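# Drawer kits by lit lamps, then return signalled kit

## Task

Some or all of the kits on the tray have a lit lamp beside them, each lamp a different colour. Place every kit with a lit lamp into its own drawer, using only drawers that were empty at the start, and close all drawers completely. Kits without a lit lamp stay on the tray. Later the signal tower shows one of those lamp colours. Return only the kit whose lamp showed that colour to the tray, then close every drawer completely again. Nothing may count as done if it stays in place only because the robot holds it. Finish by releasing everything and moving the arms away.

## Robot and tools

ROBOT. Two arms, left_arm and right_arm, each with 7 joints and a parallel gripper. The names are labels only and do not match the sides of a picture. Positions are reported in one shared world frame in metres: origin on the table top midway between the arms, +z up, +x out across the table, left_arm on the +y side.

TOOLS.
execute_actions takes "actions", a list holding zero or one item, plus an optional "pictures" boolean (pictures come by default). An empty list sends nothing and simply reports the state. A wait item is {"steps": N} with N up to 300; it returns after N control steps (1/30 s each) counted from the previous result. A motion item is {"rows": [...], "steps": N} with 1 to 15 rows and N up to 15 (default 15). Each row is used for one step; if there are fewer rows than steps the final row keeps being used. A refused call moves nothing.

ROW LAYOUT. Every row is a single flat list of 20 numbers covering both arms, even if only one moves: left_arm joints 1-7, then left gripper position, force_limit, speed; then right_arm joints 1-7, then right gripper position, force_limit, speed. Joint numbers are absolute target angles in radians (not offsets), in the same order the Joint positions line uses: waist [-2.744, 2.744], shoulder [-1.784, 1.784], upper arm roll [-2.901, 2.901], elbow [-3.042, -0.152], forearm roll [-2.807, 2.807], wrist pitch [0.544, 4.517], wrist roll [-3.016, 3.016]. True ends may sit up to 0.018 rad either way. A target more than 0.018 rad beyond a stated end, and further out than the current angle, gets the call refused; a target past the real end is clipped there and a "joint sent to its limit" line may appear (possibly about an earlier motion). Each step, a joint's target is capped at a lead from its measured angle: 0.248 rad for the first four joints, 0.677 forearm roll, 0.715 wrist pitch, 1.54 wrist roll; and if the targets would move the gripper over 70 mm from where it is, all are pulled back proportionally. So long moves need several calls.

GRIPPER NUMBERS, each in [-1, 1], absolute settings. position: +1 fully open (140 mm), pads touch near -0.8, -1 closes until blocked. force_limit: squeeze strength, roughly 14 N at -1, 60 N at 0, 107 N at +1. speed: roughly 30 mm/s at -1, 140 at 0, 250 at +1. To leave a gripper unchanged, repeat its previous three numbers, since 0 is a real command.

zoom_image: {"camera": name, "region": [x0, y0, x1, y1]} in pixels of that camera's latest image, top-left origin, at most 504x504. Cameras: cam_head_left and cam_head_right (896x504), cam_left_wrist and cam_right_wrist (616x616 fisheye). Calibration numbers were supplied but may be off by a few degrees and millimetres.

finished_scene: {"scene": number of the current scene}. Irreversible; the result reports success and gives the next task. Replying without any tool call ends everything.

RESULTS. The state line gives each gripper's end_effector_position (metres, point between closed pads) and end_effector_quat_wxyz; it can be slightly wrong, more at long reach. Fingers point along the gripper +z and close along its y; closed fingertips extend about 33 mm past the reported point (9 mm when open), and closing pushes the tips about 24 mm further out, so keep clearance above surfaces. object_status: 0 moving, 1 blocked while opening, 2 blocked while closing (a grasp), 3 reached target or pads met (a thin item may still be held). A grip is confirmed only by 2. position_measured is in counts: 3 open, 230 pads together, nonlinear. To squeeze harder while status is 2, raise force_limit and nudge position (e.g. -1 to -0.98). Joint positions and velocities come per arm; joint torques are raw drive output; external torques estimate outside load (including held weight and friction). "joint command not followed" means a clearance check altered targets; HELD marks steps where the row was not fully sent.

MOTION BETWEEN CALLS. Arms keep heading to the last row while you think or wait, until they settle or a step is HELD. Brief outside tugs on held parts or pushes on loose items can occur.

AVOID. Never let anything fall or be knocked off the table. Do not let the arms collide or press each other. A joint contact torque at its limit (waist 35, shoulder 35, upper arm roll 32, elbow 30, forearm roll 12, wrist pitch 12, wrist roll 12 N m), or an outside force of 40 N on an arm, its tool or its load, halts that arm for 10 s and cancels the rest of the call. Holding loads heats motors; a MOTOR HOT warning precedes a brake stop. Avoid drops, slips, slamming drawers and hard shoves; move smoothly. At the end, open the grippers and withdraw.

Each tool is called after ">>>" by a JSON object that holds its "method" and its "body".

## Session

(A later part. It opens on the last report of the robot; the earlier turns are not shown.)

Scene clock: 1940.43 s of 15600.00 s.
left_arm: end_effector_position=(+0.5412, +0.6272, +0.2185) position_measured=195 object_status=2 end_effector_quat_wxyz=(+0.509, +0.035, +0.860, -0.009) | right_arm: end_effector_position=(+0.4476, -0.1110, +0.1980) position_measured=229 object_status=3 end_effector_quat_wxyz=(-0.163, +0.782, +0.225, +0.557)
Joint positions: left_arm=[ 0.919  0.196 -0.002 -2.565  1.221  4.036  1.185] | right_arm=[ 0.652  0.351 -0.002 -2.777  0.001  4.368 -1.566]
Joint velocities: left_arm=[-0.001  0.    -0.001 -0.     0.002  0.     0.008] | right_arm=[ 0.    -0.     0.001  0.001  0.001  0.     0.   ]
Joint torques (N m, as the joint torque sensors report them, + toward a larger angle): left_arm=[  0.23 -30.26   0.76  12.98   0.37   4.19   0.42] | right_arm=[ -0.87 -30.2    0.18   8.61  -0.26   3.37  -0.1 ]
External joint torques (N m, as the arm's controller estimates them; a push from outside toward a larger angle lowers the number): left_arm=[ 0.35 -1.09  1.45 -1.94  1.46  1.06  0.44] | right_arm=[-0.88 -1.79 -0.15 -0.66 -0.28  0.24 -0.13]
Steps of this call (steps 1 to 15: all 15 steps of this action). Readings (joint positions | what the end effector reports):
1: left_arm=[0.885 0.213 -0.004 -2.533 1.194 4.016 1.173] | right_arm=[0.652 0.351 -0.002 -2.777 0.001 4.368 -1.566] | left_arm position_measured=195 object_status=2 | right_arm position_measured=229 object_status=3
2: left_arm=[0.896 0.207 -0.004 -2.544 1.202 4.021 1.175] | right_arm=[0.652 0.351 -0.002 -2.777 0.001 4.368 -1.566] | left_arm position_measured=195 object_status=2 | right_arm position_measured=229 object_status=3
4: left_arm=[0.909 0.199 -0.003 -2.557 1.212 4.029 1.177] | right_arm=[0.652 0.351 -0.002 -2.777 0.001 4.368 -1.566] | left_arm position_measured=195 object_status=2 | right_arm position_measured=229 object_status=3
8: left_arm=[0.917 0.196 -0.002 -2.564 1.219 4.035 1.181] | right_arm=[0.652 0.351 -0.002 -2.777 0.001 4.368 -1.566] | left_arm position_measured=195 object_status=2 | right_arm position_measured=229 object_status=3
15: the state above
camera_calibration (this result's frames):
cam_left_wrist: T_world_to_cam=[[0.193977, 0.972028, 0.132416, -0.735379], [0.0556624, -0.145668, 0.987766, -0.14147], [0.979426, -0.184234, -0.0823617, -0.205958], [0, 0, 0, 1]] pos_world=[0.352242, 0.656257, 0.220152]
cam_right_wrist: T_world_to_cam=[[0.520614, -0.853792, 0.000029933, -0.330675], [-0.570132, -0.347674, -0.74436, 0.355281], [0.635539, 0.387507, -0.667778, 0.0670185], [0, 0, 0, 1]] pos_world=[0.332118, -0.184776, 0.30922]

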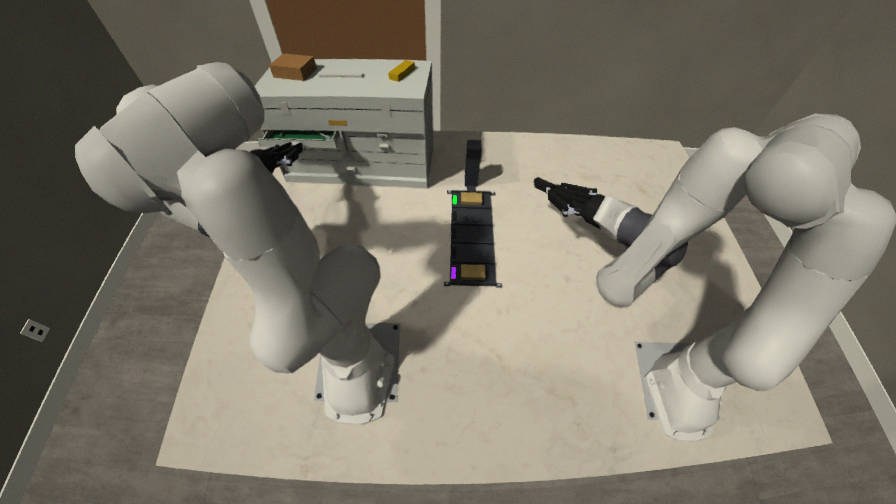

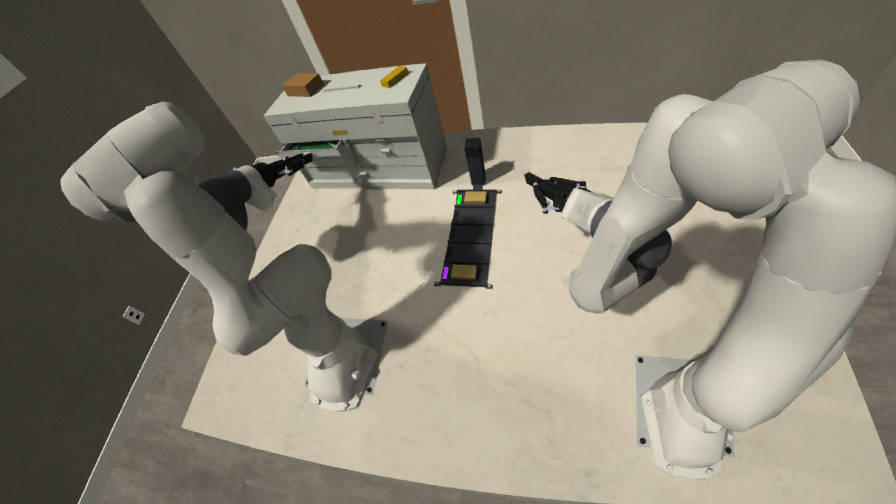

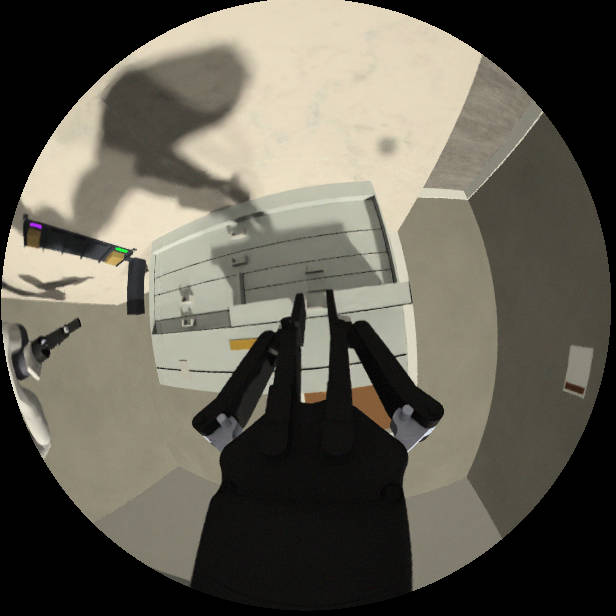

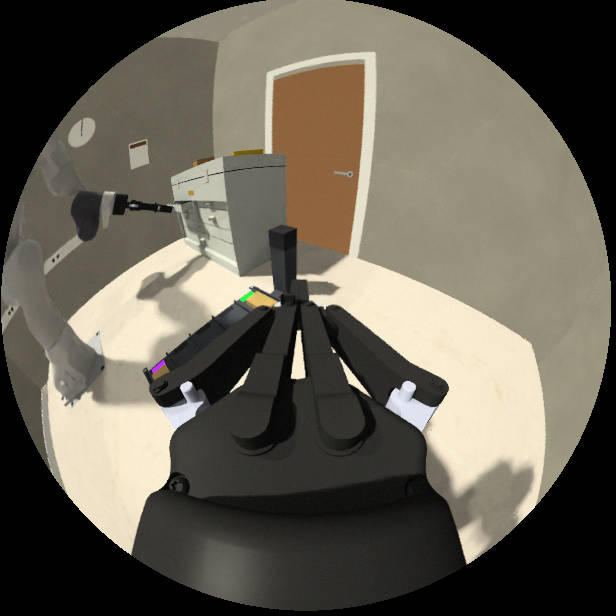

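>>> {"method": "execute_actions", "body": {"actions": [{"rows":[[0.969,0.173,0,-2.606,1.262,4.064,1.207,-1,0,-0.5,0.65,0.35,0,-2.778,0,4.37,-1.571,-0.8,0,0]]}], "pictures": false}}

>>> {"method": "execute_actions", "body": {"actions": [{"rows":[[1.019,0.153,0,-2.641,1.301,4.085,1.22,-1,0,-0.5,0.65,0.35,0,-2.778,0,4.37,-1.571,-0.8,0,0]]}], "pictures": false}}

>>> {"method": "execute_actions", "body": {"actions": [{"rows":[[1.072,0.134,0,-2.674,1.344,4.105,1.232,-1,0,-0.5,0.65,0.35,0,-2.778,0,4.37,-1.571,-0.8,0,0]]}], "pictures": false}}

>>> {"method": "execute_actions", "body": {"actions": [{"rows":[[1.128,0.117,0,-2.704,1.39,4.124,1.243,-1,0,-0.5,0.65,0.35,0,-2.778,0,4.37,-1.571,-0.8,0,0]]}]}}

>>> {"method": "zoom_image", "body": {"camera": "cam_head_right", "region": [220, 80, 460, 220]}}

Scene clock: 1952.03 s of 15600.00 s.
left_arm: end_effector_position=(+0.5212, +0.6286, +0.2188) position_measured=195 object_status=2 end_effector_quat_wxyz=(+0.510, +0.036, +0.860, -0.009) | right_arm: end_effector_position=(+0.4476, -0.1110, +0.1980) position_measured=229 object_status=3 end_effector_quat_wxyz=(-0.163, +0.782, +0.225, +0.557)
Joint positions: left_arm=[ 0.967  0.175 -0.002 -2.602  1.256  4.059  1.198] | right_arm=[ 0.652  0.351 -0.002 -2.777  0.001  4.368 -1.566]
Joint velocities: left_arm=[ 0.    -0.001 -0.    -0.001  0.002  0.     0.009] | right_arm=[ 0.     0.001 -0.001  0.001  0.     0.001  0.   ]
Joint torques (N m, as the joint torque sensors report them, + toward a larger angle): left_arm=[  1.3  -29.2    0.59  11.38   0.51   3.98   0.28] | right_arm=[ -0.62 -30.47   0.67   8.73  -0.26   3.41  -0.13]
External joint torques (N m, as the arm's controller estimates them; a push from outside toward a larger angle lowers the number): left_arm=[ 1.39 -0.96  1.2  -3.17  1.58  0.82  0.3 ] | right_arm=[-0.63 -1.98  0.34 -0.62 -0.27  0.27 -0.16]
Steps of this call (steps 1 to 15: the robot went on to your last target; steps 16 to 90: nothing new was sent; then 8.10 s passed at rest; steps 91 to 105: all 15 steps of this action). Readings (joint positions | what the end effector reports):
91: left_arm=[0.930 0.191 -0.004 -2.572 1.227 4.039 1.187] | right_arm=[0.652 0.351 -0.002 -2.777 0.001 4.368 -1.566] | left_arm position_measured=195 object_status=2 | right_arm position_measured=229 object_status=3
92: left_arm=[0.941 0.184 -0.004 -2.583 1.236 4.044 1.189] | right_arm=[0.652 0.351 -0.002 -2.777 0.001 4.368 -1.566] | left_arm position_measured=195 object_status=2 | right_arm position_measured=229 object_status=3
94: left_arm=[0.956 0.178 -0.003 -2.596 1.246 4.052 1.192] | right_arm=[0.652 0.351 -0.002 -2.777 0.001 4.368 -1.566] | left_arm position_measured=195 object_status=2 | right_arm position_measured=229 object_status=3
98: left_arm=[0.965 0.175 -0.002 -2.602 1.254 4.058 1.195] | right_arm=[0.652 0.351 -0.002 -2.777 0.001 4.368 -1.566] | left_arm position_measured=195 object_status=2 | right_arm position_measured=229 object_status=3
105: the state above

Scene clock: 1952.53 s of 15600.00 s.
left_arm: end_effector_position=(+0.5012, +0.6299, +0.2190) position_measured=195 object_status=2 end_effector_quat_wxyz=(+0.510, +0.036, +0.859, -0.008) | right_arm: end_effector_position=(+0.4476, -0.1110, +0.1980) position_measured=229 object_status=3 end_effector_quat_wxyz=(-0.163, +0.782, +0.225, +0.557)
Joint positions: left_arm=[ 1.017  0.154 -0.002 -2.637  1.295  4.081  1.211] | right_arm=[ 0.652  0.351 -0.002 -2.777  0.001  4.368 -1.566]
Joint velocities: left_arm=[ 0.003  0.    -0.001 -0.     0.003  0.001  0.006] | right_arm=[ 0.     0.    -0.001  0.002 -0.001 -0.    -0.   ]
Joint torques (N m, as the joint torque sensors report them, + toward a larger angle): left_arm=[  0.8  -27.49   0.31  12.46   0.47   3.79   0.44] | right_arm=[ -1.14 -30.18   0.33   8.81  -0.24   3.42  -0.14]
External joint torques (N m, as the arm's controller estimates them; a push from outside toward a larger angle lowers the number): left_arm=[ 0.8  -0.31  0.78 -1.75  1.54  0.63  0.46] | right_arm=[-1.03 -1.69  0.11 -0.51 -0.27  0.28 -0.17]
Steps of this call (steps 1 to 15: all 15 steps of this action). Readings (joint positions | what the end effector reports):
1: left_arm=[0.977 0.170 -0.004 -2.609 1.263 4.061 1.200] | right_arm=[0.652 0.351 -0.002 -2.777 0.001 4.368 -1.566] | left_arm position_measured=195 object_status=2 | right_arm position_measured=229 object_status=3
2: left_arm=[0.990 0.164 -0.004 -2.619 1.272 4.066 1.201] | right_arm=[0.652 0.351 -0.002 -2.777 0.001 4.368 -1.566] | left_arm position_measured=195 object_status=2 | right_arm position_measured=229 object_status=3
4: left_arm=[1.005 0.157 -0.003 -2.631 1.284 4.074 1.204] | right_arm=[0.652 0.351 -0.002 -2.777 0.001 4.368 -1.566] | left_arm position_measured=195 object_status=2 | right_arm position_measured=229 object_status=3
8: left_arm=[1.014 0.155 -0.002 -2.637 1.292 4.079 1.208] | right_arm=[0.652 0.351 -0.002 -2.777 0.001 4.368 -1.566] | left_arm position_measured=195 object_status=2 | right_arm position_measured=229 object_status=3
15: the state above

Scene clock: 1953.03 s of 15600.00 s.
left_arm: end_effector_position=(+0.4810, +0.6312, +0.2194) position_measured=195 object_status=2 end_effector_quat_wxyz=(+0.511, +0.035, +0.859, -0.007) | right_arm: end_effector_position=(+0.4476, -0.1110, +0.1980) position_measured=229 object_status=3 end_effector_quat_wxyz=(-0.163, +0.782, +0.225, +0.557)
Joint positions: left_arm=[ 1.07   0.135 -0.002 -2.67   1.337  4.102  1.223] | right_arm=[ 0.652  0.351 -0.002 -2.777  0.001  4.368 -1.566]
Joint velocities: left_arm=[ 0.001 -0.001  0.001 -0.001  0.005  0.002  0.007] | right_arm=[-0.002 -0.     0.002  0.001 -0.001 -0.001 -0.001]
Joint torques (N m, as the joint torque sensors report them, + toward a larger angle): left_arm=[  0.67 -26.12   1.05  10.48   0.83   3.72   0.48] | right_arm=[ -0.86 -30.51   0.54   8.81  -0.28   3.45  -0.13]
External joint torques (N m, as the arm's controller estimates them; a push from outside toward a larger angle lowers the number): left_arm=[ 0.78 -0.06  1.56 -3.23  1.84  0.56  0.5 ] | right_arm=[-0.79 -2.01  0.27 -0.54 -0.3   0.31 -0.16]
Steps of this call (steps 1 to 15: all 15 steps of this action). Readings (joint positions | what the end effector reports):
1: left_arm=[1.028 0.150 -0.004 -2.643 1.303 4.083 1.212] | right_arm=[0.652 0.351 -0.002 -2.777 0.001 4.368 -1.566] | left_arm position_measured=195 object_status=2 | right_arm position_measured=229 object_status=3
2: left_arm=[1.042 0.144 -0.004 -2.653 1.313 4.088 1.214] | right_arm=[0.652 0.351 -0.002 -2.777 0.001 4.368 -1.566] | left_arm position_measured=195 object_status=2 | right_arm position_measured=229 object_status=3
4: left_arm=[1.058 0.138 -0.003 -2.664 1.325 4.096 1.216] | right_arm=[0.652 0.351 -0.002 -2.777 0.001 4.368 -1.566] | left_arm position_measured=195 object_status=2 | right_arm position_measured=229 object_status=3
8: left_arm=[1.068 0.135 -0.002 -2.669 1.335 4.101 1.220] | right_arm=[0.652 0.351 -0.002 -2.777 0.001 4.368 -1.566] | left_arm position_measured=195 object_status=2 | right_arm position_measured=229 object_status=3
15: the state above

Scene clock: 1953.53 s of 15600.00 s.
left_arm: end_effector_position=(+0.4609, +0.6325, +0.2196) position_measured=195 object_status=2 end_effector_quat_wxyz=(+0.511, +0.035, +0.859, -0.007) | right_arm: end_effector_position=(+0.4476, -0.1110, +0.1980) position_measured=229 object_status=3 end_effector_quat_wxyz=(-0.163, +0.782, +0.225, +0.557)
Joint positions: left_arm=[ 1.126  0.118 -0.002 -2.699  1.382  4.122  1.234] | right_arm=[ 0.652  0.351 -0.002 -2.777  0.001  4.368 -1.566]
Joint velocities: left_arm=[ 0.004  0.    -0.     0.001  0.003  0.     0.007] | right_arm=[-0.001  0.    -0.001  0.    -0.001 -0.001 -0.   ]
Joint torques (N m, as the joint torque sensors report them, + toward a larger angle): left_arm=[  0.83 -25.63   1.18   9.81   1.01   3.47   0.5 ] | right_arm=[ -0.72 -30.36   0.76   8.41  -0.28   3.43  -0.11]
External joint torques (N m, as the arm's controller estimates them; a push from outside toward a larger angle lowers the number): left_arm=[ 0.84 -0.47  1.56 -3.63  2.04  0.3   0.51] | right_arm=[-0.68 -1.9   0.47 -0.92 -0.3   0.3  -0.13]
Steps of this call (steps 1 to 15: all 15 steps of this action). Readings (joint positions | what the end effector reports):
1: left_arm=[1.082 0.131 -0.004 -2.675 1.346 4.104 1.224] | right_arm=[0.652 0.351 -0.002 -2.777 0.001 4.368 -1.566] | left_arm position_measured=195 object_status=2 | right_arm position_measured=229 object_status=3
2: left_arm=[1.096 0.126 -0.004 -2.684 1.356 4.109 1.225] | right_arm=[0.652 0.351 -0.002 -2.777 0.001 4.368 -1.566] | left_arm position_measured=195 object_status=2 | right_arm position_measured=229 object_status=3
4: left_arm=[1.113 0.120 -0.003 -2.694 1.370 4.117 1.228] | right_arm=[0.652 0.351 -0.002 -2.777 0.001 4.368 -1.566] | left_arm position_measured=195 object_status=2 | right_arm position_measured=229 object_status=3
8: left_arm=[1.124 0.118 -0.002 -2.699 1.380 4.121 1.231] | right_arm=[0.652 0.351 -0.002 -2.777 0.001 4.368 -1.566] | left_arm position_measured=195 object_status=2 | right_arm position_measured=229 object_status=3
15: the state above
camera_calibration (this result's frames):
cam_left_wrist: T_world_to_cam=[[0.190222, 0.972156, 0.136849, -0.724424], [0.0516859, -0.149118, 0.987468, -0.133284], [0.98038, -0.180765, -0.0786122, -0.129625], [0, 0, 0, 1]] pos_world=[0.271772, 0.660947, 0.22056]
cam_right_wrist: T_world_to_cam=[[0.520614, -0.853792, 0.000030129, -0.330675], [-0.570132, -0.347674, -0.74436, 0.355281], [0.63554, 0.387507, -0.667778, 0.0670184], [0, 0, 0, 1]] pos_world=[0.332118, -0.184776, 0.30922]

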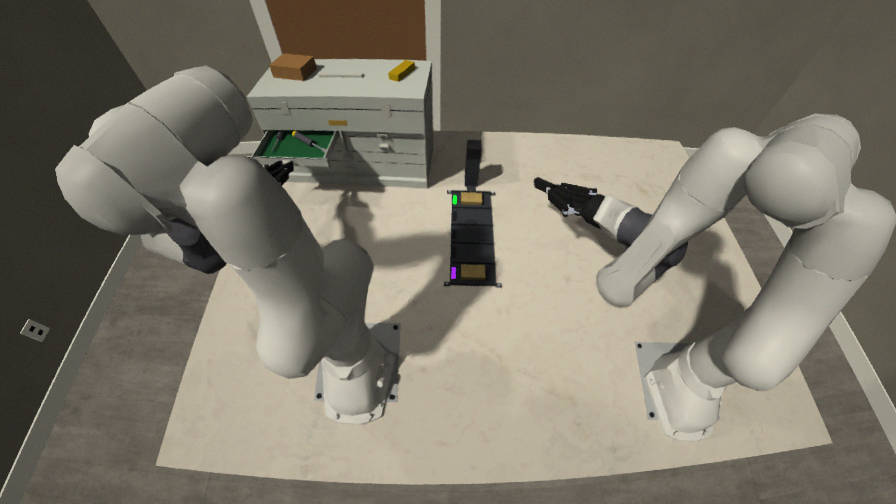

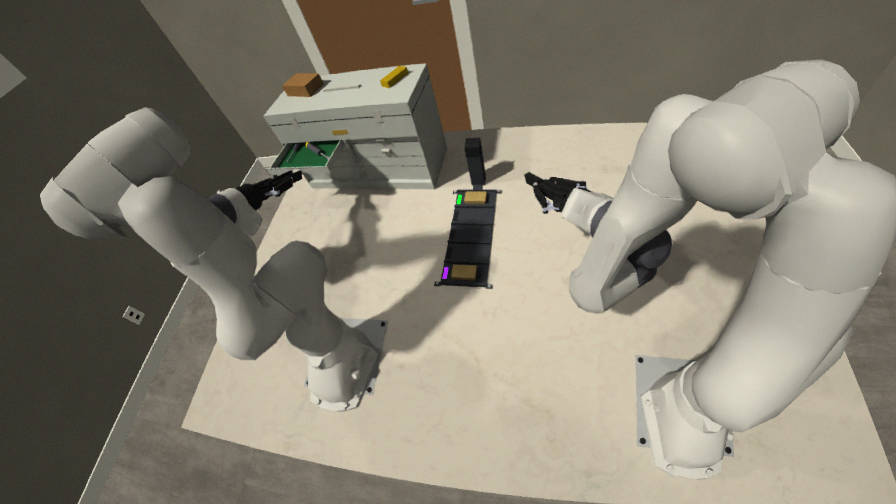

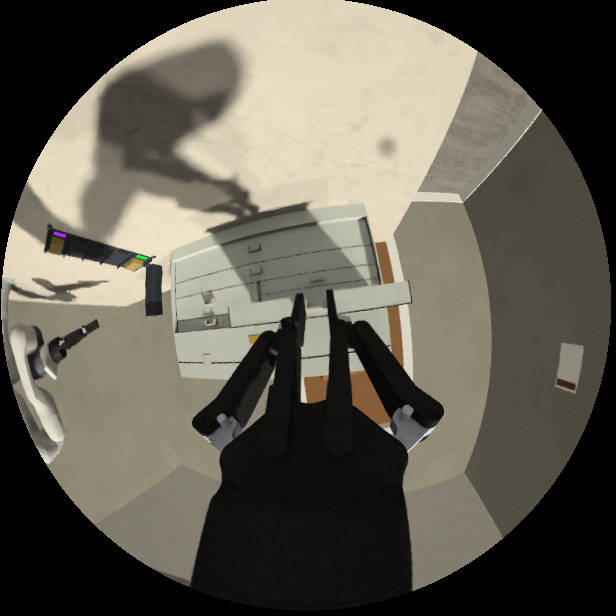

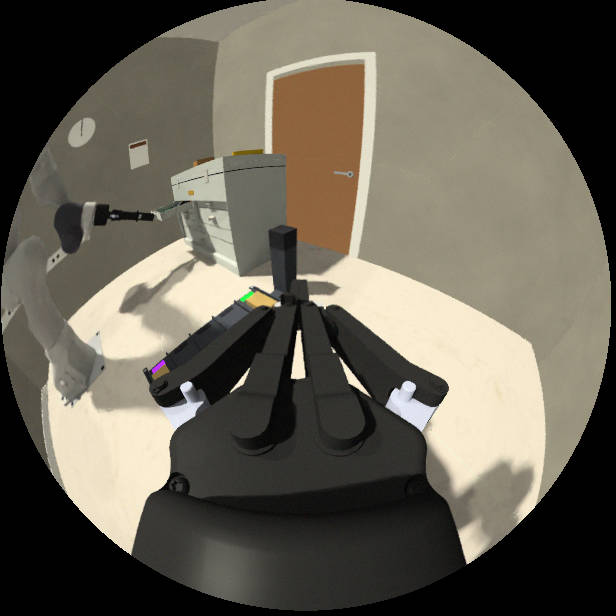

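Region (220, 80, 460, 220) of cam_head_right's 896x504 image, scaled by 2.100, with more detail than that image has; it fills the top 294 rows of this view, and the rest is white.

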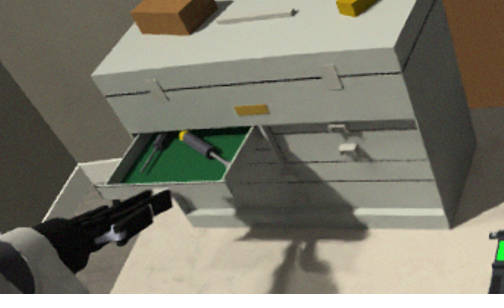

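>>> {"method": "execute_actions", "body": {"actions": [{"rows":[[1.067,0.137,0,-2.668,1.334,4.098,1.216,-1,0,-0.5,0.65,0.35,0,-2.778,0,4.37,-1.571,-0.8,0,0]],"steps":10}], "pictures": false}}

>>> {"method": "execute_actions", "body": {"actions": [{"rows":[[1.014,0.156,0,-2.635,1.292,4.077,1.204,-1,0,-0.5,0.65,0.35,0,-2.778,0,4.37,-1.571,-0.8,0,0]],"steps":10}], "pictures": false}}

>>> {"method": "execute_actions", "body": {"actions": [{"rows":[[0.964,0.177,0,-2.60,1.253,4.055,1.191,-1,0,-0.5,0.65,0.35,0,-2.778,0,4.37,-1.571,-0.8,0,0]],"steps":10}], "pictures": false}}

>>> {"method": "execute_actions", "body": {"actions": [{"rows":[[0.916,0.198,0,-2.563,1.218,4.032,1.178,-1,0,-0.5,0.65,0.35,0,-2.778,0,4.37,-1.571,-0.8,0,0]],"steps":10}], "pictures": false}}

>>> {"method": "execute_actions", "body": {"actions": [{"rows":[[0.872,0.221,0,-2.523,1.186,4.01,1.165,-1,0,-0.5,0.65,0.35,0,-2.778,0,4.37,-1.571,-0.8,0,0]],"steps":10}], "pictures": false}}

>>> {"method": "execute_actions", "body": {"actions": [{"rows":[[0.83,0.246,0,-2.48,1.158,3.987,1.151,-1,0,-0.5,0.65,0.35,0,-2.778,0,4.37,-1.571,-0.8,0,0]],"steps":12}], "pictures": false}}

>>> {"method": "execute_actions", "body": {"actions": [{"rows":[[0.802,0.264,0,-2.448,1.14,3.972,1.143,-1,0,-0.5,0.65,0.35,0,-2.778,0,4.37,-1.571,-0.8,0,0]]}], "pictures": false}}

>>> {"method": "execute_actions", "body": {"actions": [{"rows":[[0.792,0.271,0,-2.437,1.134,3.966,1.14,-1,0,-0.5,0.65,0.35,0,-2.778,0,4.37,-1.571,-0.8,0,0]]}], "pictures": false}}

>>> {"method": "execute_actions", "body": {"actions": [{"rows":[[0.788,0.2735,0,-2.4325,1.131,3.964,1.14,-1,0,-0.5,0.65,0.35,0,-2.778,0,4.37,-1.571,-0.8,0,0]]}], "pictures": false}}

Scene clock: 1978.77 s of 15600.00 s.
left_arm: end_effector_position=(+0.4796, +0.6315, +0.2194) position_measured=195 object_status=2 end_effector_quat_wxyz=(+0.511, +0.037, +0.859, -0.007) | right_arm: end_effector_position=(+0.4476, -0.1110, +0.1980) position_measured=229 object_status=3 end_effector_quat_wxyz=(-0.163, +0.782, +0.225, +0.557)
Joint positions: left_arm=[ 1.071  0.135  0.002 -2.671  1.341  4.104  1.226] | right_arm=[ 0.652  0.351 -0.002 -2.777  0.001  4.368 -1.566]
Joint velocities: left_arm=[-0.016  0.002  0.001  0.002 -0.018 -0.005 -0.014] | right_arm=[-0.    -0.    -0.    -0.001  0.001  0.001  0.   ]
Joint torques (N m, as the joint torque sensors report them, + toward a larger angle): left_arm=[ -2.41 -25.29  -1.27  15.32  -2.18   2.24  -0.2 ] | right_arm=[ -0.73 -30.21   0.75   9.    -0.22   3.4   -0.14]
External joint torques (N m, as the arm's controller estimates them; a push from outside toward a larger angle lowers the number): left_arm=[-2.54  0.84 -0.99  1.56 -1.12 -0.91 -0.18] | right_arm=[-0.74 -1.74  0.41 -0.32 -0.23  0.26 -0.17]
Steps of this call (steps 1 to 15: the robot went on to your last target; steps 16 to 90: nothing new was sent; then 21.90 s passed at rest; steps 91 to 100: all 10 steps of this action). Readings (joint positions | what the end effector reports):
91: left_arm=[1.114 0.122 0.002 -2.694 1.375 4.121 1.234] | right_arm=[0.652 0.351 -0.002 -2.777 0.001 4.368 -1.566] | left_arm position_measured=195 object_status=2 | right_arm position_measured=229 object_status=3
92: left_arm=[1.099 0.127 0.002 -2.686 1.365 4.116 1.233] | right_arm=[0.652 0.351 -0.002 -2.777 0.001 4.368 -1.566] | left_arm position_measured=195 object_status=2 | right_arm position_measured=229 object_status=3
94: left_arm=[1.082 0.132 0.002 -2.676 1.352 4.109 1.230] | right_arm=[0.652 0.351 -0.002 -2.777 0.001 4.368 -1.566] | left_arm position_measured=195 object_status=2 | right_arm position_measured=229 object_status=3
98: left_arm=[1.072 0.135 0.002 -2.671 1.343 4.105 1.227] | right_arm=[0.652 0.351 -0.002 -2.777 0.001 4.368 -1.566] | left_arm position_measured=195 object_status=2 | right_arm position_measured=229 object_status=3
100: the state above

Scene clock: 1979.10 s of 15600.00 s.
left_arm: end_effector_position=(+0.4996, +0.6302, +0.2191) position_measured=195 object_status=2 end_effector_quat_wxyz=(+0.510, +0.037, +0.859, -0.007) | right_arm: end_effector_position=(+0.4476, -0.1110, +0.1980) position_measured=229 object_status=3 end_effector_quat_wxyz=(-0.163, +0.782, +0.225, +0.557)
Joint positions: left_arm=[ 1.017  0.154  0.002 -2.638  1.299  4.084  1.215] | right_arm=[ 0.652  0.351 -0.002 -2.777  0.001  4.368 -1.566]
Joint velocities: left_arm=[-0.014  0.001 -0.001  0.003 -0.016 -0.007 -0.015] | right_arm=[-0.     0.001 -0.001 -0.     0.001 -0.001 -0.001]
Joint torques (N m, as the joint torque sensors report them, + toward a larger angle): left_arm=[ -1.25 -24.91  -1.07  15.46  -2.22   2.31  -0.2 ] | right_arm=[ -1.   -30.42   0.25   8.75  -0.22   3.4   -0.11]
External joint torques (N m, as the arm's controller estimates them; a push from outside toward a larger angle lowers the number): left_arm=[-1.37  2.24 -0.73  1.35 -1.15 -0.84 -0.17] | right_arm=[-0.91 -1.98  0.01 -0.56 -0.25  0.27 -0.14]
Steps of this call (steps 1 to 10: all 10 steps of this action). Readings (joint positions | what the end effector reports):
1: left_arm=[1.059 0.140 0.004 -2.665 1.333 4.102 1.225] | right_arm=[0.652 0.351 -0.002 -2.777 0.001 4.368 -1.566] | left_arm position_measured=195 object_status=2 | right_arm position_measured=229 object_status=3
2: left_arm=[1.045 0.145 0.004 -2.655 1.323 4.097 1.223] | right_arm=[0.652 0.351 -0.002 -2.777 0.001 4.368 -1.566] | left_arm position_measured=195 object_status=2 | right_arm position_measured=229 object_status=3
4: left_arm=[1.029 0.151 0.003 -2.644 1.311 4.089 1.220] | right_arm=[0.652 0.351 -0.002 -2.777 0.001 4.368 -1.566] | left_arm position_measured=195 object_status=2 | right_arm position_measured=229 object_status=3
8: left_arm=[1.019 0.154 0.002 -2.639 1.301 4.084 1.216] | right_arm=[0.652 0.351 -0.002 -2.777 0.001 4.368 -1.566] | left_arm position_measured=195 object_status=2 | right_arm position_measured=229 object_status=3
10: the state above

Scene clock: 1979.43 s of 15600.00 s.
left_arm: end_effector_position=(+0.5198, +0.6288, +0.2187) position_measured=195 object_status=2 end_effector_quat_wxyz=(+0.510, +0.038, +0.859, -0.008) | right_arm: end_effector_position=(+0.4476, -0.1110, +0.1980) position_measured=229 object_status=3 end_effector_quat_wxyz=(-0.163, +0.782, +0.225, +0.557)
Joint positions: left_arm=[ 0.967  0.175  0.002 -2.603  1.26   4.063  1.203] | right_arm=[ 0.652  0.351 -0.002 -2.777  0.001  4.368 -1.566]
Joint velocities: left_arm=[-0.012  0.002 -0.     0.004 -0.016 -0.007 -0.019] | right_arm=[-0.    -0.001  0.    -0.001 -0.001  0.     0.001]
Joint torques (N m, as the joint torque sensors report them, + toward a larger angle): left_arm=[ -0.99 -26.62  -1.43  15.75  -2.24   2.33  -0.36] | right_arm=[ -0.52 -30.25   0.36   8.79  -0.26   3.38  -0.16]
External joint torques (N m, as the arm's controller estimates them; a push from outside toward a larger angle lowers the number): left_arm=[-1.22  1.61 -1.14  1.22 -1.12 -0.81 -0.33] | right_arm=[-0.55 -1.8   0.   -0.49 -0.27  0.24 -0.18]
Steps of this call (steps 1 to 10: all 10 steps of this action). Readings (joint positions | what the end effector reports):
1: left_arm=[1.006 0.159 0.004 -2.632 1.292 4.081 1.213] | right_arm=[0.652 0.351 -0.002 -2.777 0.001 4.368 -1.566] | left_arm position_measured=195 object_status=2 | right_arm position_measured=229 object_status=3
2: left_arm=[0.993 0.165 0.004 -2.621 1.283 4.076 1.212] | right_arm=[0.652 0.351 -0.002 -2.777 0.001 4.368 -1.566] | left_arm position_measured=195 object_status=2 | right_arm position_measured=229 object_status=3
4: left_arm=[0.978 0.172 0.002 -2.610 1.271 4.069 1.208] | right_arm=[0.652 0.351 -0.002 -2.777 0.001 4.368 -1.566] | left_arm position_measured=195 object_status=2 | right_arm position_measured=229 object_status=3
8: left_arm=[0.968 0.175 0.002 -2.604 1.262 4.063 1.204] | right_arm=[0.652 0.351 -0.002 -2.777 0.001 4.368 -1.566] | left_arm position_measured=195 object_status=2 | right_arm position_measured=229 object_status=3
10: the state above

Scene clock: 1979.77 s of 15600.00 s.
left_arm: end_effector_position=(+0.5398, +0.6275, +0.2185) position_measured=195 object_status=2 end_effector_quat_wxyz=(+0.509, +0.038, +0.860, -0.008) | right_arm: end_effector_position=(+0.4476, -0.1110, +0.1980) position_measured=229 object_status=3 end_effector_quat_wxyz=(-0.163, +0.782, +0.225, +0.557)
Joint positions: left_arm=[ 0.919  0.196  0.002 -2.566  1.225  4.04   1.19 ] | right_arm=[ 0.652  0.351 -0.002 -2.777  0.001  4.368 -1.566]
Joint velocities: left_arm=[-0.012  0.002 -0.002  0.006 -0.014 -0.009 -0.018] | right_arm=[ 0.    -0.001 -0.001 -0.001 -0.     0.     0.001]
Joint torques (N m, as the joint torque sensors report them, + toward a larger angle): left_arm=[ -0.71 -27.45  -1.37  16.01  -2.06   2.22  -0.33] | right_arm=[ -0.81 -30.45   0.68   8.89  -0.3    3.42  -0.14]
External joint torques (N m, as the arm's controller estimates them; a push from outside toward a larger angle lowers the number): left_arm=[-0.87  1.74 -0.97  1.15 -0.94 -0.9  -0.3 ] | right_arm=[-0.78 -2.04  0.39 -0.37 -0.32  0.28 -0.16]
Steps of this call (steps 1 to 10: all 10 steps of this action). Readings (joint positions | what the end effector reports):
1: left_arm=[0.956 0.180 0.004 -2.596 1.254 4.060 1.201] | right_arm=[0.652 0.351 -0.002 -2.777 0.001 4.368 -1.566] | left_arm position_measured=195 object_status=2 | right_arm position_measured=229 object_status=3
2: left_arm=[0.944 0.186 0.004 -2.585 1.245 4.055 1.199] | right_arm=[0.652 0.351 -0.002 -2.777 0.001 4.368 -1.566] | left_arm position_measured=195 object_status=2 | right_arm position_measured=229 object_status=3
4: left_arm=[0.929 0.193 0.003 -2.573 1.234 4.046 1.196] | right_arm=[0.652 0.351 -0.002 -2.777 0.001 4.368 -1.566] | left_arm position_measured=195 object_status=2 | right_arm position_measured=229 object_status=3
8: left_arm=[0.920 0.196 0.002 -2.567 1.226 4.041 1.191] | right_arm=[0.652 0.351 -0.002 -2.777 0.001 4.368 -1.566] | left_arm position_measured=195 object_status=2 | right_arm position_measured=229 object_status=3
10: the state above

Scene clock: 1980.10 s of 15600.00 s.
left_arm: end_effector_position=(+0.5597, +0.6261, +0.2182) position_measured=195 object_status=2 end_effector_quat_wxyz=(+0.509, +0.038, +0.860, -0.008) | right_arm: end_effector_position=(+0.4476, -0.1110, +0.1980) position_measured=229 object_status=3 end_effector_quat_wxyz=(-0.163, +0.782, +0.225, +0.557)
Joint positions: left_arm=[ 0.875  0.219  0.002 -2.526  1.192  4.017  1.177] | right_arm=[ 0.652  0.351 -0.002 -2.777  0.001  4.368 -1.566]
Joint velocities: left_arm=[-0.012  0.002 -0.002  0.006 -0.014 -0.01  -0.018] | right_arm=[ 0.001  0.     0.     0.001 -0.001 -0.     0.001]
Joint torques (N m, as the joint torque sensors report them, + toward a larger angle): left_arm=[ -1.29 -29.32  -1.3   15.98  -2.26   2.35  -0.44] | right_arm=[ -0.91 -30.24   0.54   9.38  -0.24   3.42  -0.1 ]
External joint torques (N m, as the arm's controller estimates them; a push from outside toward a larger angle lowers the number): left_arm=[-1.34  1.02 -0.74  0.74 -1.12 -0.76 -0.42] | right_arm=[-0.96 -1.71  0.17  0.02 -0.25  0.28 -0.13]
Steps of this call (steps 1 to 10: all 10 steps of this action). Readings (joint positions | what the end effector reports):
1: left_arm=[0.910 0.201 0.004 -2.558 1.219 4.037 1.188] | right_arm=[0.652 0.351 -0.002 -2.777 0.001 4.368 -1.566] | left_arm position_measured=195 object_status=2 | right_arm position_measured=229 object_status=3
2: left_arm=[0.898 0.208 0.003 -2.547 1.211 4.032 1.186] | right_arm=[0.652 0.351 -0.002 -2.777 0.001 4.368 -1.566] | left_arm position_measured=195 object_status=2 | right_arm position_measured=229 object_status=3
4: left_arm=[0.885 0.215 0.003 -2.534 1.201 4.024 1.183] | right_arm=[0.652 0.351 -0.002 -2.777 0.001 4.368 -1.566] | left_arm position_measured=195 object_status=2 | right_arm position_measured=229 object_status=3
8: left_arm=[0.876 0.219 0.002 -2.527 1.194 4.018 1.179] | right_arm=[0.652 0.351 -0.002 -2.777 0.001 4.368 -1.566] | left_arm position_measured=195 object_status=2 | right_arm position_measured=229 object_status=3
10: the state above

Scene clock: 1980.50 s of 15600.00 s.
left_arm: end_effector_position=(+0.5801, +0.6247, +0.2179) position_measured=195 object_status=2 end_effector_quat_wxyz=(+0.509, +0.038, +0.860, -0.008) | right_arm: end_effector_position=(+0.4476, -0.1110, +0.1980) position_measured=229 object_status=3 end_effector_quat_wxyz=(-0.163, +0.782, +0.225, +0.557)
Joint positions: left_arm=[ 0.833  0.244  0.002 -2.483  1.163  3.994  1.162] | right_arm=[ 0.652  0.351 -0.002 -2.777  0.001  4.368 -1.566]
Joint velocities: left_arm=[-0.006 -0.002  0.001  0.002 -0.005 -0.005 -0.014] | right_arm=[ 0.001  0.     0.001  0.     0.001 -0.     0.   ]
Joint torques (N m, as the joint torque sensors report them, + toward a larger angle): left_arm=[ -2.   -29.78  -1.99  17.12  -2.08   2.3   -0.17] | right_arm=[ -0.99 -30.47   0.96   8.9   -0.23   3.4   -0.17]
External joint torques (N m, as the arm's controller estimates them; a push from outside toward a larger angle lowers the number): left_arm=[-2.13  1.87 -1.46  1.43 -0.91 -0.82 -0.14] | right_arm=[-1.05 -2.02  0.58 -0.37 -0.24  0.26 -0.19]
Steps of this call (steps 1 to 12: all 12 steps of this action). Readings (joint positions | what the end effector reports):
1: left_arm=[0.866 0.225 0.004 -2.517 1.188 4.015 1.175] | right_arm=[0.652 0.351 -0.002 -2.777 0.001 4.368 -1.566] | left_arm position_measured=195 object_status=2 | right_arm position_measured=229 object_status=3
2: left_arm=[0.855 0.232 0.003 -2.505 1.181 4.010 1.173] | right_arm=[0.652 0.351 -0.002 -2.777 0.001 4.368 -1.566] | left_arm position_measured=195 object_status=2 | right_arm position_measured=229 object_status=3
4: left_arm=[0.842 0.240 0.003 -2.491 1.172 4.002 1.170] | right_arm=[0.652 0.351 -0.002 -2.777 0.001 4.368 -1.566] | left_arm position_measured=195 object_status=2 | right_arm position_measured=229 object_status=3
8: left_arm=[0.834 0.243 0.002 -2.484 1.165 3.996 1.165] | right_arm=[0.652 0.351 -0.002 -2.777 0.001 4.368 -1.566] | left_arm position_measured=195 object_status=2 | right_arm position_measured=229 object_status=3
12: the state above

Scene clock: 1981.00 s of 15600.00 s.
left_arm: end_effector_position=(+0.5943, +0.6237, +0.2177) position_measured=195 object_status=2 end_effector_quat_wxyz=(+0.509, +0.038, +0.860, -0.008) | right_arm: end_effector_position=(+0.4476, -0.1110, +0.1980) position_measured=229 object_status=3 end_effector_quat_wxyz=(-0.163, +0.782, +0.225, +0.557)
Joint positions: left_arm=[ 0.805  0.262  0.002 -2.451  1.145  3.978  1.152] | right_arm=[ 0.652  0.351 -0.002 -2.777  0.001  4.368 -1.566]
Joint velocities: left_arm=[-0.001  0.001 -0.001  0.002 -0.001 -0.001 -0.006] | right_arm=[-0.001 -0.001  0.    -0.001  0.     0.    -0.001]
Joint torques (N m, as the joint torque sensors report them, + toward a larger angle): left_arm=[ -2.24 -31.14  -1.21  16.8   -2.23   2.33  -0.19] | right_arm=[ -1.14 -30.13   0.26   8.81  -0.23   3.43  -0.19]
External joint torques (N m, as the arm's controller estimates them; a push from outside toward a larger angle lowers the number): left_arm=[-2.28  1.27 -0.57  0.79 -1.05 -0.76 -0.16] | right_arm=[-1.17 -1.62 -0.1  -0.48 -0.24  0.28 -0.21]
Steps of this call (steps 1 to 15: all 15 steps of this action). Readings (joint positions | what the end effector reports):
1: left_arm=[0.827 0.248 0.003 -2.476 1.161 3.992 1.161] | right_arm=[0.652 0.351 -0.002 -2.777 0.001 4.368 -1.566] | left_arm position_measured=195 object_status=2 | right_arm position_measured=229 object_status=3
2: left_arm=[0.820 0.254 0.003 -2.467 1.156 3.989 1.160] | right_arm=[0.652 0.351 -0.002 -2.777 0.001 4.368 -1.566] | left_arm position_measured=195 object_status=2 | right_arm position_measured=229 object_status=3
4: left_arm=[0.811 0.259 0.003 -2.457 1.150 3.983 1.157] | right_arm=[0.652 0.351 -0.002 -2.777 0.001 4.368 -1.566] | left_arm position_measured=195 object_status=2 | right_arm position_measured=229 object_status=3
8: left_arm=[0.806 0.262 0.002 -2.452 1.146 3.979 1.154] | right_arm=[0.652 0.351 -0.002 -2.777 0.001 4.368 -1.566] | left_arm position_measured=195 object_status=2 | right_arm position_measured=229 object_status=3
15: the state above

Scene clock: 1981.50 s of 15600.00 s.
left_arm: end_effector_position=(+0.5994, +0.6233, +0.2176) position_measured=195 object_status=2 end_effector_quat_wxyz=(+0.509, +0.038, +0.860, -0.008) | right_arm: end_effector_position=(+0.4476, -0.1110, +0.1980) position_measured=229 object_status=3 end_effector_quat_wxyz=(-0.163, +0.782, +0.225, +0.557)
Joint positions: left_arm=[ 0.795  0.269  0.002 -2.439  1.138  3.972  1.148] | right_arm=[ 0.652  0.351 -0.002 -2.777  0.001  4.368 -1.566]
Joint velocities: left_arm=[-0.    -0.001  0.001 -0.001 -0.    -0.001 -0.003] | right_arm=[ 0.002  0.001  0.001 -0.    -0.    -0.     0.003]
Joint torques (N m, as the joint torque sensors report them, + toward a larger angle): left_arm=[ -1.83 -31.13  -1.92  17.09  -2.09   2.27  -0.25] | right_arm=[ -0.94 -30.14   0.38   8.93  -0.17   3.43  -0.14]
External joint torques (N m, as the arm's controller estimates them; a push from outside toward a larger angle lowers the number): left_arm=[-1.79  1.69 -1.19  0.97 -0.9  -0.84 -0.23] | right_arm=[-0.96 -1.7   0.03 -0.4  -0.18  0.3  -0.17]
Steps of this call (steps 1 to 15: all 15 steps of this action). Readings (joint positions | what the end effector reports):
1: left_arm=[0.803 0.264 0.002 -2.449 1.144 3.977 1.151] | right_arm=[0.652 0.351 -0.002 -2.777 0.001 4.368 -1.566] | left_arm position_measured=195 object_status=2 | right_arm position_measured=229 object_status=3
2: left_arm=[0.800 0.266 0.002 -2.445 1.142 3.976 1.151] | right_arm=[0.652 0.351 -0.002 -2.777 0.001 4.368 -1.566] | left_arm position_measured=195 object_status=2 | right_arm position_measured=229 object_status=3
4: left_arm=[0.797 0.268 0.002 -2.442 1.140 3.974 1.150] | right_arm=[0.652 0.351 -0.002 -2.777 0.001 4.368 -1.566] | left_arm position_measured=195 object_status=2 | right_arm position_measured=229 object_status=3
8: left_arm=[0.795 0.269 0.002 -2.440 1.139 3.972 1.149] | right_arm=[0.652 0.351 -0.002 -2.777 0.001 4.368 -1.566] | left_arm position_measured=195 object_status=2 | right_arm position_measured=229 object_status=3
15: the state above

Scene clock: 1982.00 s of 15600.00 s.
left_arm: end_effector_position=(+0.6004, +0.6232, +0.2175) position_measured=195 object_status=2 end_effector_quat_wxyz=(+0.509, +0.038, +0.860, -0.008) | right_arm: end_effector_position=(+0.4476, -0.1110, +0.1980) position_measured=229 object_status=3 end_effector_quat_wxyz=(-0.163, +0.782, +0.225, +0.557)
Joint positions: left_arm=[ 0.793  0.27   0.002 -2.437  1.137  3.971  1.147] | right_arm=[ 0.652  0.351 -0.002 -2.777  0.001  4.368 -1.566]
Joint velocities: left_arm=[-0.001  0.001 -0.     0.001  0.001  0.    -0.002] | right_arm=[ 0.    -0.    -0.     0.001 -0.001  0.001 -0.001]
Joint torques (N m, as the joint torque sensors report them, + toward a larger angle): left_arm=[ -3.39 -31.28  -1.72  18.16  -2.54   2.06  -0.31] | right_arm=[ -1.35 -30.57   0.51   8.58  -0.26   3.38  -0.14]
External joint torques (N m, as the arm's controller estimates them; a push from outside toward a larger angle lowers the number): left_arm=[-3.32  1.52 -0.95  2.04 -1.36 -1.04 -0.29] | right_arm=[-1.31 -2.13  0.22 -0.73 -0.28  0.25 -0.17]
Steps of this call (steps 1 to 15: all 15 steps of this action). Readings (joint positions | what the end effector reports):
1: left_arm=[0.794 0.269 0.002 -2.439 1.138 3.972 1.148] | right_arm=[0.652 0.351 -0.002 -2.777 0.001 4.368 -1.566] | left_arm position_measured=195 object_status=2 | right_arm position_measured=229 object_status=3
2: left_arm=[0.793 0.270 0.002 -2.438 1.137 3.971 1.147] | right_arm=[0.652 0.351 -0.002 -2.777 0.001 4.368 -1.566] | left_arm position_measured=195 object_status=2 | right_arm position_measured=229 object_status=3
4: left_arm=[0.793 0.270 0.002 -2.437 1.137 3.971 1.147] | right_arm=[0.652 0.351 -0.002 -2.777 0.001 4.368 -1.566] | left_arm position_measured=195 object_status=2 | right_arm position_measured=229 object_status=3
8: left_arm=[0.793 0.270 0.002 -2.437 1.137 3.971 1.147] | right_arm=[0.652 0.351 -0.002 -2.777 0.001 4.368 -1.566] | left_arm position_measured=195 object_status=2 | right_arm position_measured=229 object_status=3
15: the state above


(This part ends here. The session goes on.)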